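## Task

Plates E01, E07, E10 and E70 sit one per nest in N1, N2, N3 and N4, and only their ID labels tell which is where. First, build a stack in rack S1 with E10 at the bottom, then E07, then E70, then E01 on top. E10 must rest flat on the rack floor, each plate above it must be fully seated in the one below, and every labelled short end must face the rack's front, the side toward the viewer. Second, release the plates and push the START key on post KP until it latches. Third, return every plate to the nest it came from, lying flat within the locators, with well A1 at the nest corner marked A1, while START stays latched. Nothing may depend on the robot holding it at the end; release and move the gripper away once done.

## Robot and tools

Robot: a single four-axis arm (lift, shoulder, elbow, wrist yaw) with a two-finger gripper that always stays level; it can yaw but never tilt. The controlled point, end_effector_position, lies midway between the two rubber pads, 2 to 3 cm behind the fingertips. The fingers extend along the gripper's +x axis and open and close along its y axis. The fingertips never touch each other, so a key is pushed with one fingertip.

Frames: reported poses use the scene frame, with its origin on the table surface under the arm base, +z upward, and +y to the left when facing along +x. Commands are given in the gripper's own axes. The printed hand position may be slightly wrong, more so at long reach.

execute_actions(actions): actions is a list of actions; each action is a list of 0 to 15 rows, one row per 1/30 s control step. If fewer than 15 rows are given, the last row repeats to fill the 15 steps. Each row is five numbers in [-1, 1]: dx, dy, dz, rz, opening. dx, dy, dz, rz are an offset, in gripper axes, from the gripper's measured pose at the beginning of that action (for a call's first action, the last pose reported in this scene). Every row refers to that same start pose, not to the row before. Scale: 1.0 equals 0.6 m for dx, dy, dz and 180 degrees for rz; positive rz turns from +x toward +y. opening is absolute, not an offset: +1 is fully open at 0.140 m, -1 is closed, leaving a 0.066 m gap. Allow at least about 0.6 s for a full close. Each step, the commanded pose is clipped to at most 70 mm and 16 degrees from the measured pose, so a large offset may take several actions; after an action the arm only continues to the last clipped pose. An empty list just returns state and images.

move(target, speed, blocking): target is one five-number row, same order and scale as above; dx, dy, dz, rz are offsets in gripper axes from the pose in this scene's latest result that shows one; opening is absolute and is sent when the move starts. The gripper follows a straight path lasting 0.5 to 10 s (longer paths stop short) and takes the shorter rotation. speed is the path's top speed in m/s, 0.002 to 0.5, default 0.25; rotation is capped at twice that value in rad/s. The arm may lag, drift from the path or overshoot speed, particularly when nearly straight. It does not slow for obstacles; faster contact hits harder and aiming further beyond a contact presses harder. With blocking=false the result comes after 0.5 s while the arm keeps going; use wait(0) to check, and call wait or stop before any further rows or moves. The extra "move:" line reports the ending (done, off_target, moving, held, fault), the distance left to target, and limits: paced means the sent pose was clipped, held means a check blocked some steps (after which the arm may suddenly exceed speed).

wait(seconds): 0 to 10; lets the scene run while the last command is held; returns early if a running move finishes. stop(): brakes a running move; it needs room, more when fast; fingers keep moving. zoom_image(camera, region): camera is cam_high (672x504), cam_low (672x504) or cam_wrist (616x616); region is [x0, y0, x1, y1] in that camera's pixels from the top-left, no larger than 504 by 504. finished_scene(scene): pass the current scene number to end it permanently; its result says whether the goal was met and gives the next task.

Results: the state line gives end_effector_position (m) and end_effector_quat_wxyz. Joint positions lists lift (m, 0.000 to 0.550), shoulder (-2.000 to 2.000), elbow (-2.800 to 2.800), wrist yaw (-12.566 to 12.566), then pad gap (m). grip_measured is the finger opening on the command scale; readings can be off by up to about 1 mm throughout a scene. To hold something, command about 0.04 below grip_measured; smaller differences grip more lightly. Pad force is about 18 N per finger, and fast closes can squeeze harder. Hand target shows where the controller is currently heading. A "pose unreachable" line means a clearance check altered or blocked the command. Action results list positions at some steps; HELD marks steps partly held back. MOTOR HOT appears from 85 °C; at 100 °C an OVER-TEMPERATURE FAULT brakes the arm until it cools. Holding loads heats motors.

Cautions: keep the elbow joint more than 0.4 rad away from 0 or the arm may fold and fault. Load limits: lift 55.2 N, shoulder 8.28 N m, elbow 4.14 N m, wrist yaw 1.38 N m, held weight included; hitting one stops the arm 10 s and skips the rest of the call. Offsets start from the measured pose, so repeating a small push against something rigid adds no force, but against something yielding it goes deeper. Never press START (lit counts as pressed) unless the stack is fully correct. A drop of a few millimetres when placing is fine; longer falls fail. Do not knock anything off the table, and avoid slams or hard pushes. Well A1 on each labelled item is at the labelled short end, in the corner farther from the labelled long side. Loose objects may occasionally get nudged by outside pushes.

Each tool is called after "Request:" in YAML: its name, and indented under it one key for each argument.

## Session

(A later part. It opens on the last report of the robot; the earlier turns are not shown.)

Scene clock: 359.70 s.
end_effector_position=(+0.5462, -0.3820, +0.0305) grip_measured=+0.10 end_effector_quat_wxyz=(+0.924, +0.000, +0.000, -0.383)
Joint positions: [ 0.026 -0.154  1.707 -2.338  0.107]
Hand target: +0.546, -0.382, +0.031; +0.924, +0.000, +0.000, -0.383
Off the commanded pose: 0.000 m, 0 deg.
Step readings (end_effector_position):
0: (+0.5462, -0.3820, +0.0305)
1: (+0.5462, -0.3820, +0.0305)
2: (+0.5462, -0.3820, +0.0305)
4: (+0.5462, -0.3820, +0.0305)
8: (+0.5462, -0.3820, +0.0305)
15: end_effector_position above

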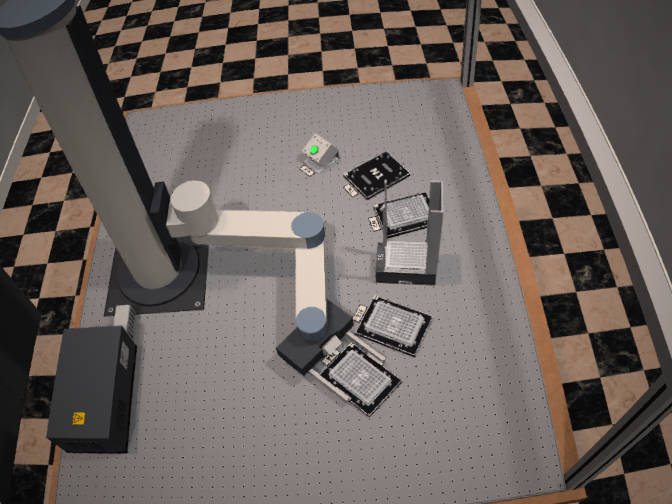

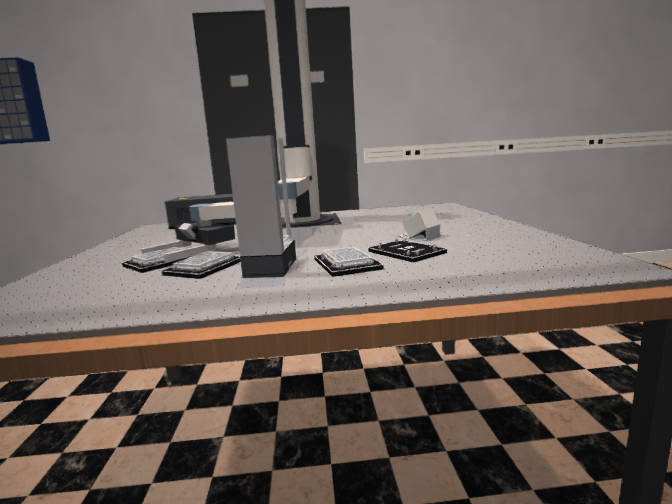

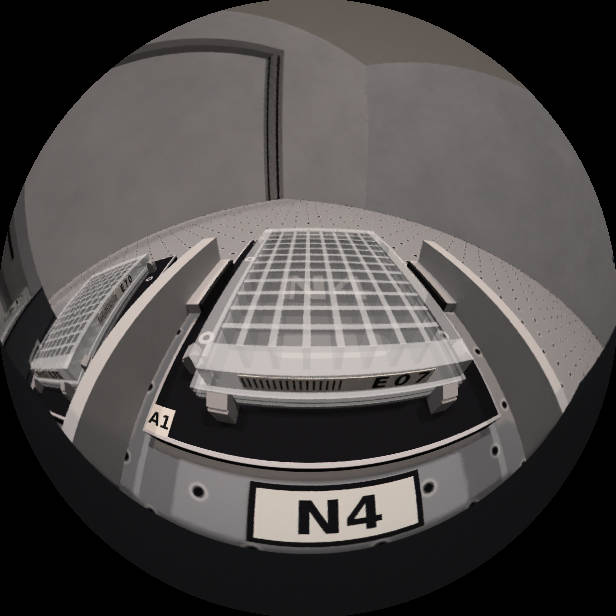

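Request:
execute_actions:
  actions:
    - [[-0.0007,-0.0003,-0.0005,0,-0.44]]
    - [[0,0,0,0,-0.47],[0,0,0,0,-0.48],[0,0,0,0,-0.5],[0,0,0,0,-0.5],[0,0,0,0,-0.53]]

Request:
move:
  target: [0,0,0.4313,0,-0.53]
  speed: 0.2

Request:
move:
  target: [-0.1773,0.5525,0,0.226,-0.53]
  speed: 0.3

Request:
move:
  target: [0,0,-0.48,0,-0.53]
  speed: 0.3

Scene clock: 369.27 s.
end_effector_position=(+0.7030, -0.0762, +0.0717) grip_measured=-0.47 end_effector_quat_wxyz=(+0.997, +0.000, +0.000, -0.077)
Joint positions: [ 0.067  0.509  1.711 -2.374  0.085]
Hand target: +0.703, -0.076, +0.072; +0.997, +0.000, +0.000, -0.077
Off the commanded pose: 0.000 m, 0 deg.
Step readings (end_effector_position; steps 1 to 15: 1st action; 16 to 30: 2nd action):
0: (+0.7034, -0.0760, +0.0720)
1: (+0.7034, -0.0760, +0.0720)
2: (+0.7031, -0.0761, +0.0718)
4: (+0.7030, -0.0762, +0.0717)
8: (+0.7030, -0.0762, +0.0717)
15: (+0.7030, -0.0762, +0.0717)
16: (+0.7030, -0.0762, +0.0717)
17: (+0.7030, -0.0762, +0.0717)
19: (+0.7030, -0.0762, +0.0717)
23: (+0.7030, -0.0762, +0.0717)
30: end_effector_position above

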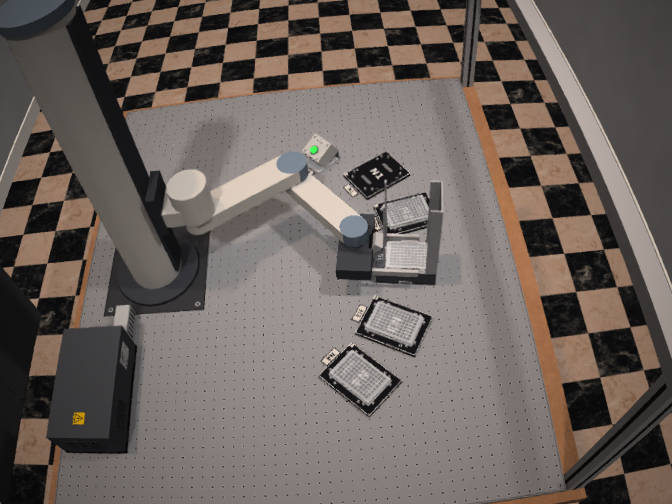

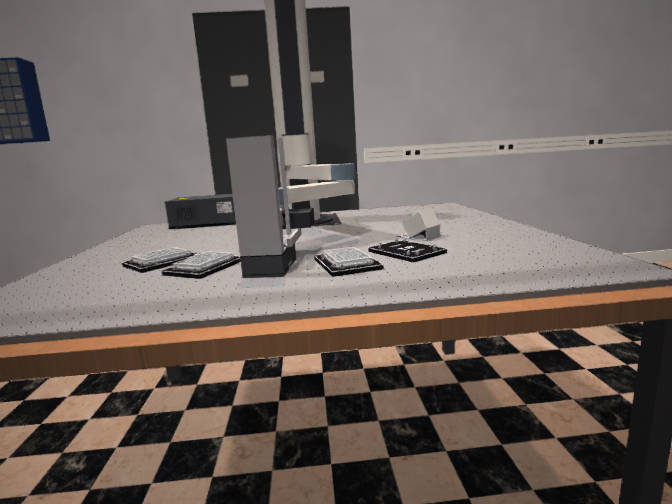

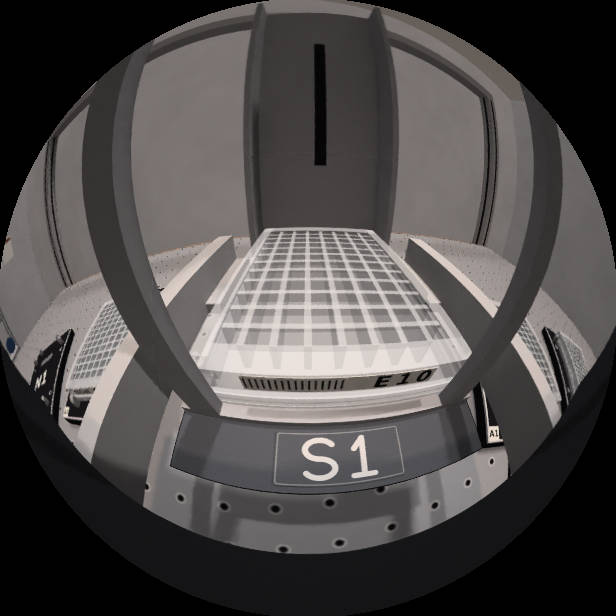

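Scene clock: 370.97 s.
end_effector_position=(+0.7030, -0.0762, +0.3305) grip_measured=-0.47 end_effector_quat_wxyz=(+0.997, +0.000, +0.000, -0.077)
Joint positions: [ 0.325  0.509  1.711 -2.374  0.085]
Hand target: +0.703, -0.076, +0.330; +0.997, +0.000, +0.000, -0.077
Off the commanded pose: 0.000 m, 0 deg.
move: done

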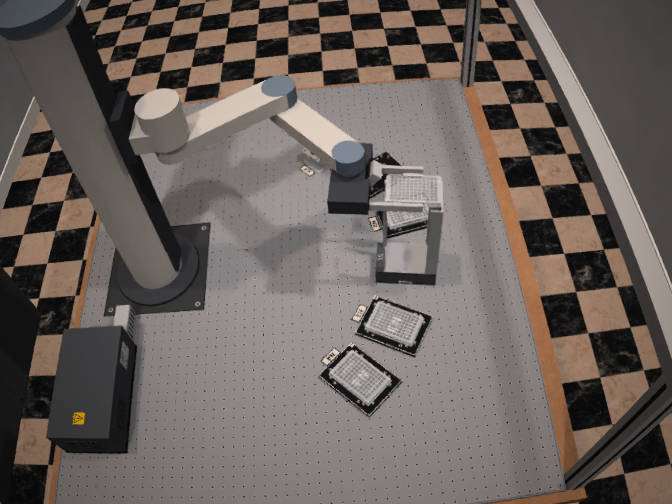

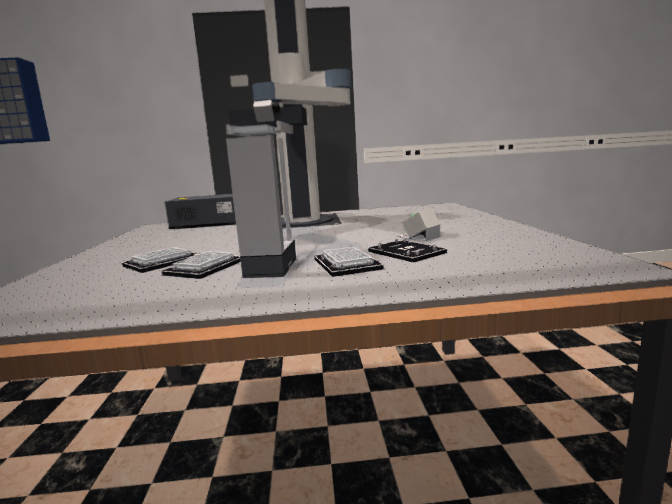

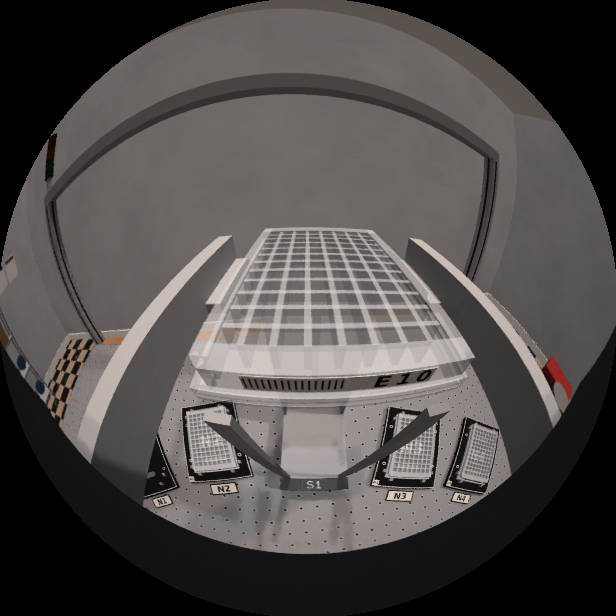

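Scene clock: 372.53 s.
end_effector_position=(+0.6488, +0.2680, +0.3305) grip_measured=-0.47 end_effector_quat_wxyz=(+0.962, +0.000, +0.000, +0.275)
Joint positions: [ 0.325  1.12   1.778 -2.341  0.085]
Hand target: +0.649, +0.268, +0.330; +0.962, +0.000, +0.000, +0.274
Off the commanded pose: 0.000 m, 0 deg.
move: done

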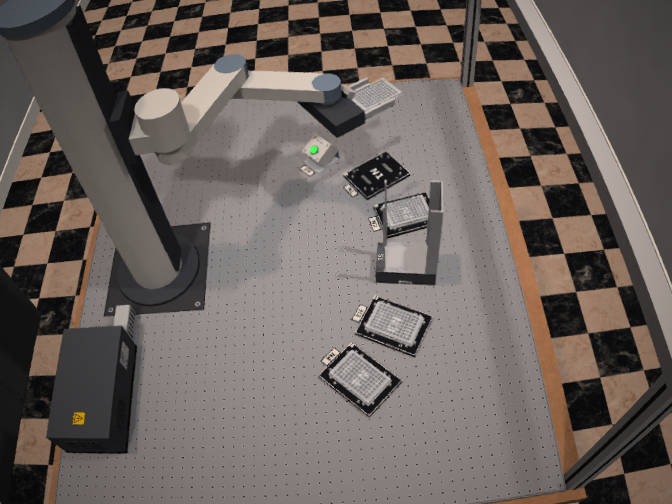

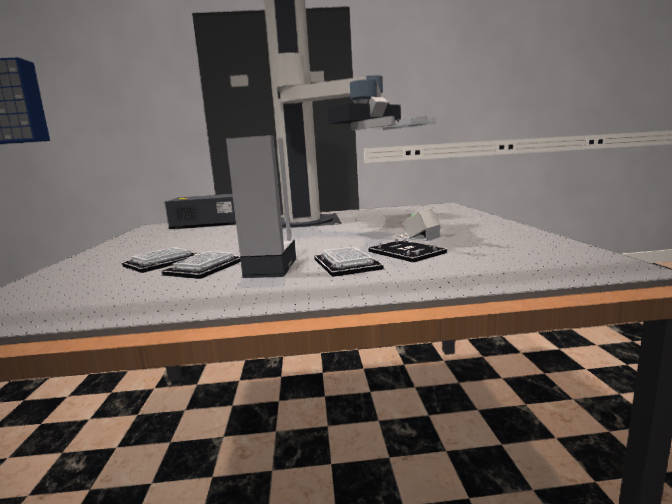

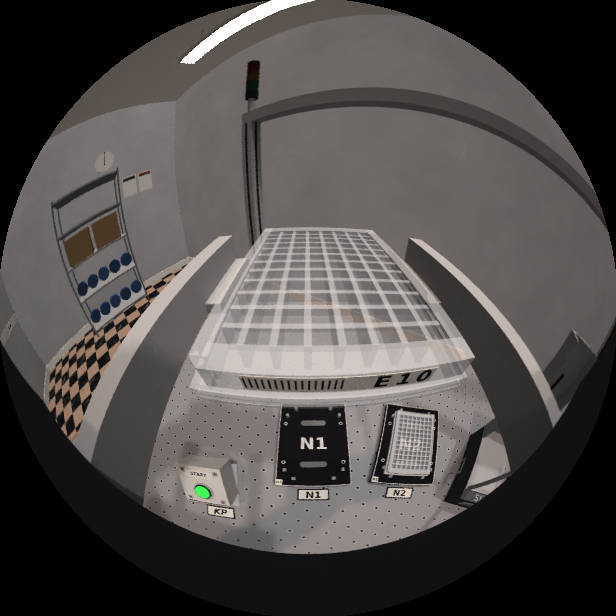

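Scene clock: 373.97 s.
end_effector_position=(+0.6488, +0.2680, +0.0424) grip_measured=-0.47 end_effector_quat_wxyz=(+0.962, +0.000, +0.000, +0.275)
Joint positions: [ 0.037  1.12   1.778 -2.341  0.085]
Hand target: +0.649, +0.268, +0.042; +0.962, +0.000, +0.000, +0.275
Off the commanded pose: 0.000 m, 0 deg.
move: done

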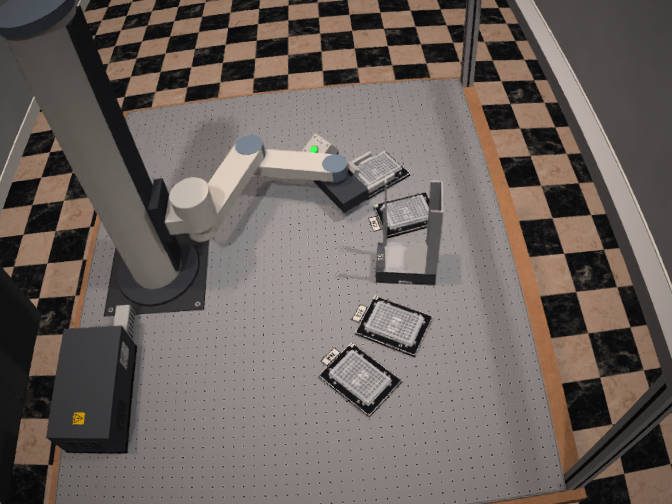

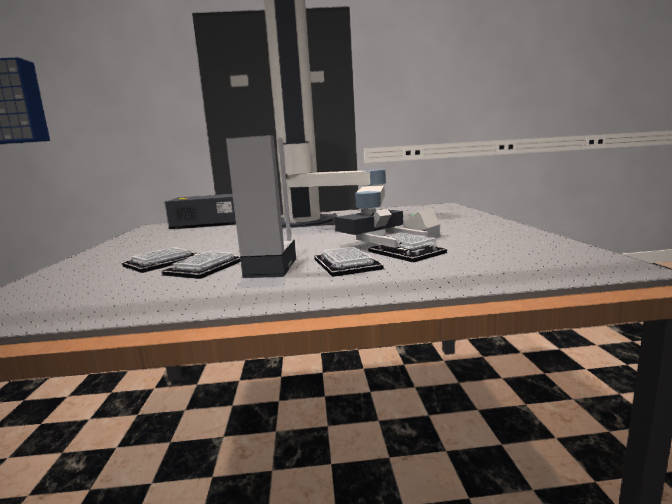

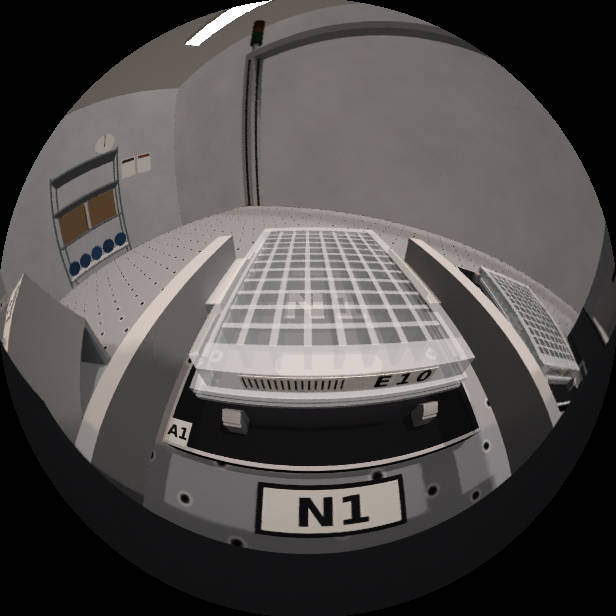

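Request:
execute_actions:
  actions:
    - [[0.001,-0.0003,-0.004,-0.0005,-0.53]]

Request:
move:
  target: [0,0,-0.0157,0,-0.53]
  speed: 0.02

Request:
execute_actions:
  actions:
    - [[0,0,0,0,0.1]]

Request:
move:
  target: [-0.27,0,0.09,0,0.1]

Scene clock: 379.00 s.
end_effector_position=(+0.6493, +0.2682, +0.0400) grip_measured=-0.47 end_effector_quat_wxyz=(+0.962, +0.000, +0.000, +0.274)
Joint positions: [ 0.035  1.119  1.781 -2.344  0.085]
Hand target: +0.649, +0.268, +0.040; +0.962, +0.000, +0.000, +0.274
Off the commanded pose: 0.000 m, 0 deg.
Step readings (end_effector_position):
0: (+0.6488, +0.2680, +0.0424)
1: (+0.6488, +0.2680, +0.0424)
2: (+0.6490, +0.2680, +0.0417)
4: (+0.6493, +0.2682, +0.0399)
8: (+0.6493, +0.2682, +0.0400)
15: end_effector_position above

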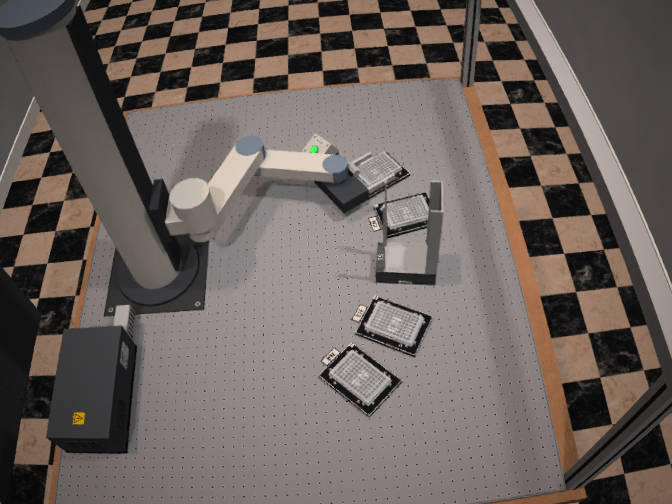

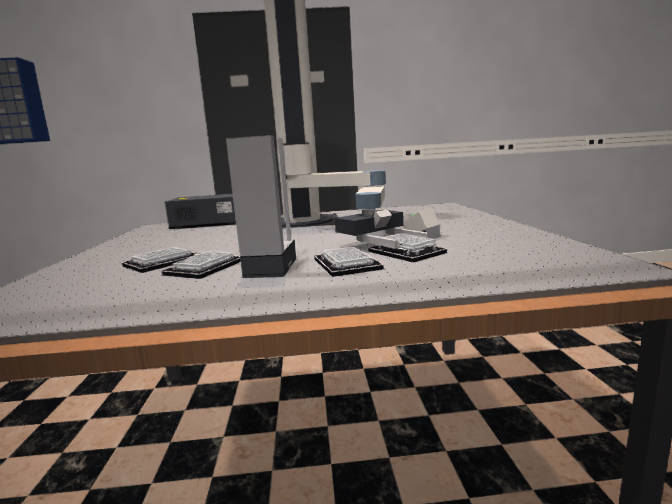

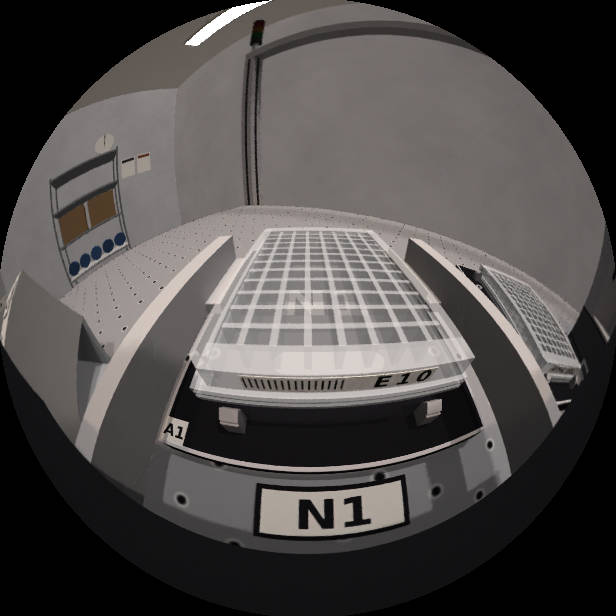

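Scene clock: 379.70 s.
end_effector_position=(+0.6493, +0.2682, +0.0306) grip_measured=-0.47 end_effector_quat_wxyz=(+0.962, +0.000, +0.000, +0.274)
Joint positions: [ 0.026  1.119  1.781 -2.346  0.085]
Hand target: +0.649, +0.268, +0.031; +0.962, +0.000, +0.000, +0.274
Off the commanded pose: 0.000 m, 0 deg.
move: done

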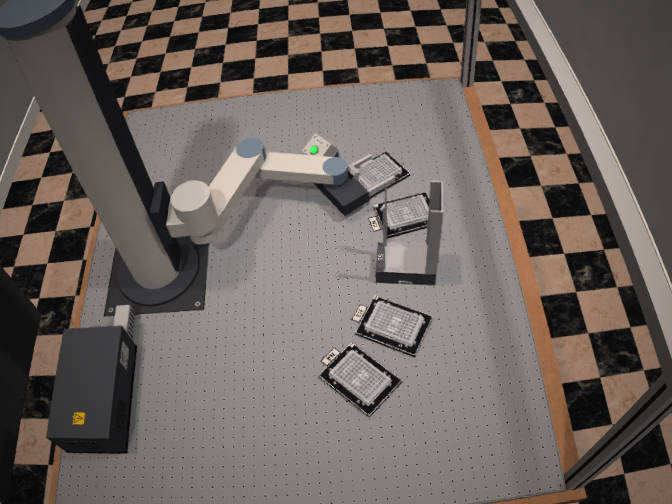

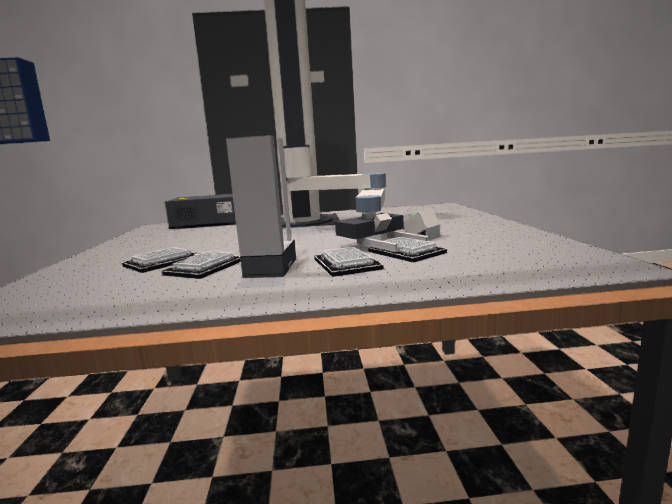

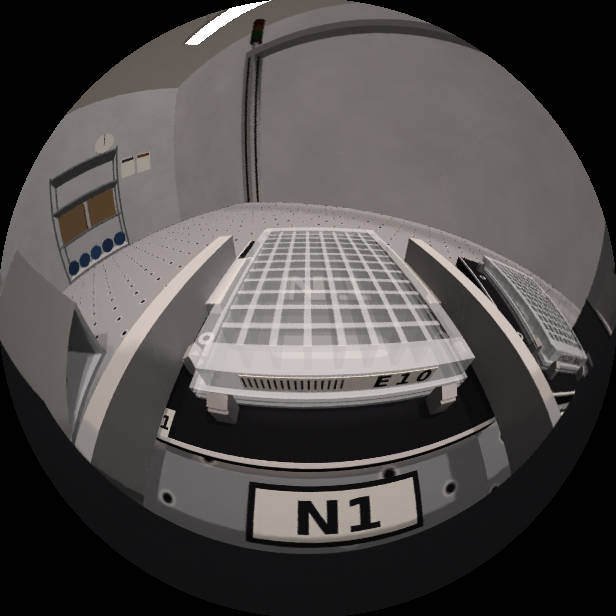

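Scene clock: 380.20 s.
end_effector_position=(+0.6493, +0.2682, +0.0306) grip_measured=+0.10 end_effector_quat_wxyz=(+0.962, +0.000, +0.000, +0.274)
Joint positions: [ 0.026  1.119  1.781 -2.346  0.107]
Hand target: +0.649, +0.268, +0.031; +0.962, +0.000, +0.000, +0.274
Off the commanded pose: 0.000 m, 0 deg.
Step readings (end_effector_position):
0: (+0.6493, +0.2682, +0.0306)
1: (+0.6493, +0.2682, +0.0306)
2: (+0.6493, +0.2682, +0.0306)
4: (+0.6493, +0.2682, +0.0306)
8: (+0.6493, +0.2682, +0.0306)
15: end_effector_position above

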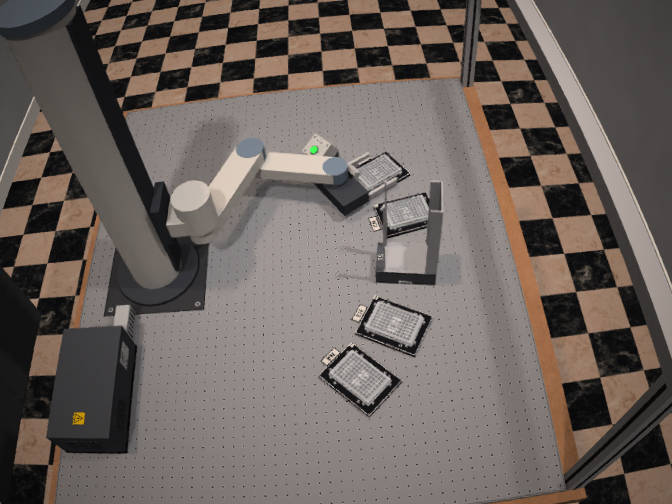

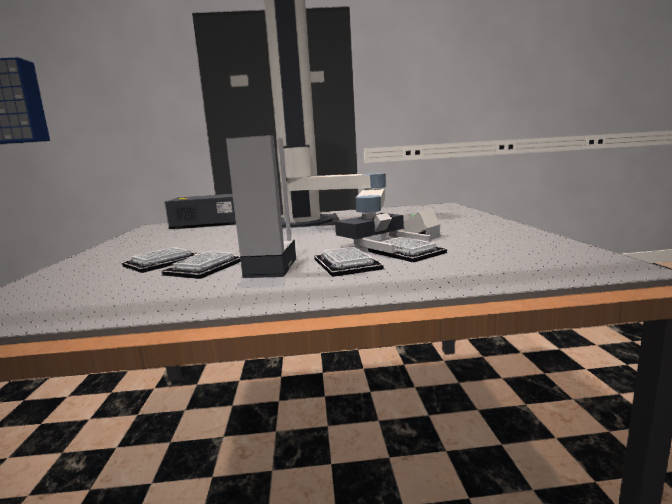

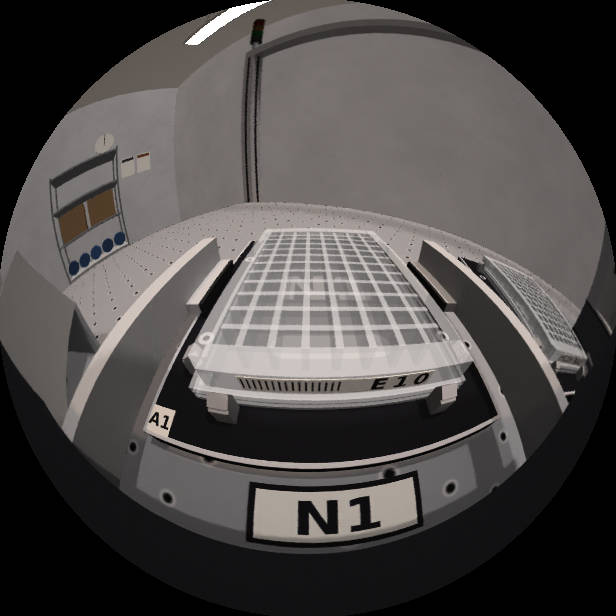

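Scene clock: 381.27 s.
end_effector_position=(+0.5116, +0.1829, +0.0847) grip_measured=+0.10 end_effector_quat_wxyz=(+0.962, +0.000, +0.000, +0.273)
Joint positions: [ 0.08   1.409  0.963 -1.818  0.107]
Hand target: +0.512, +0.183, +0.085; +0.962, +0.000, +0.000, +0.274
Off the commanded pose: 0.000 m, 0 deg.
move: done

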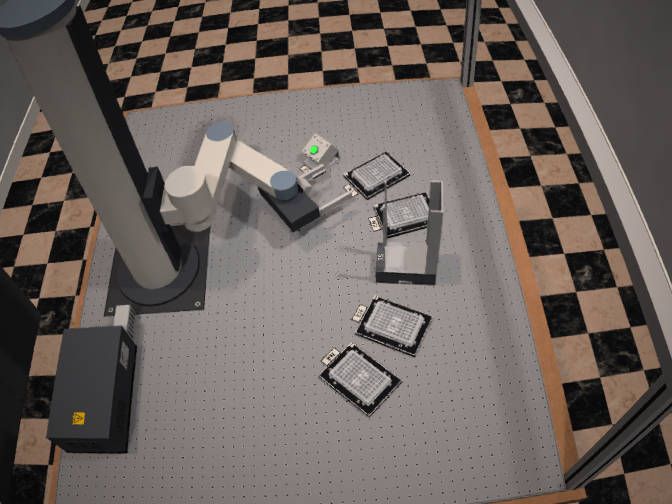

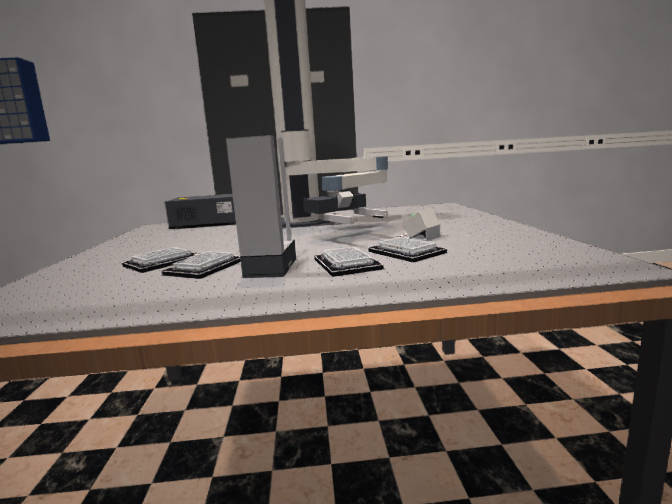

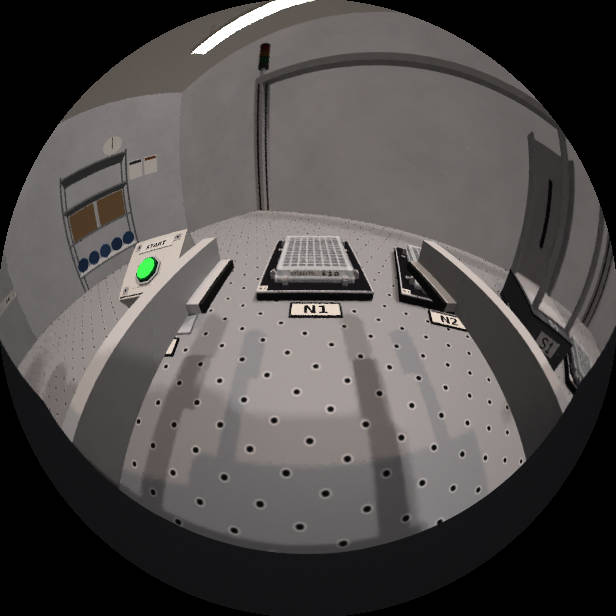

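Request:
finished_scene:
  scene: 1

The scene is finished: the task was done.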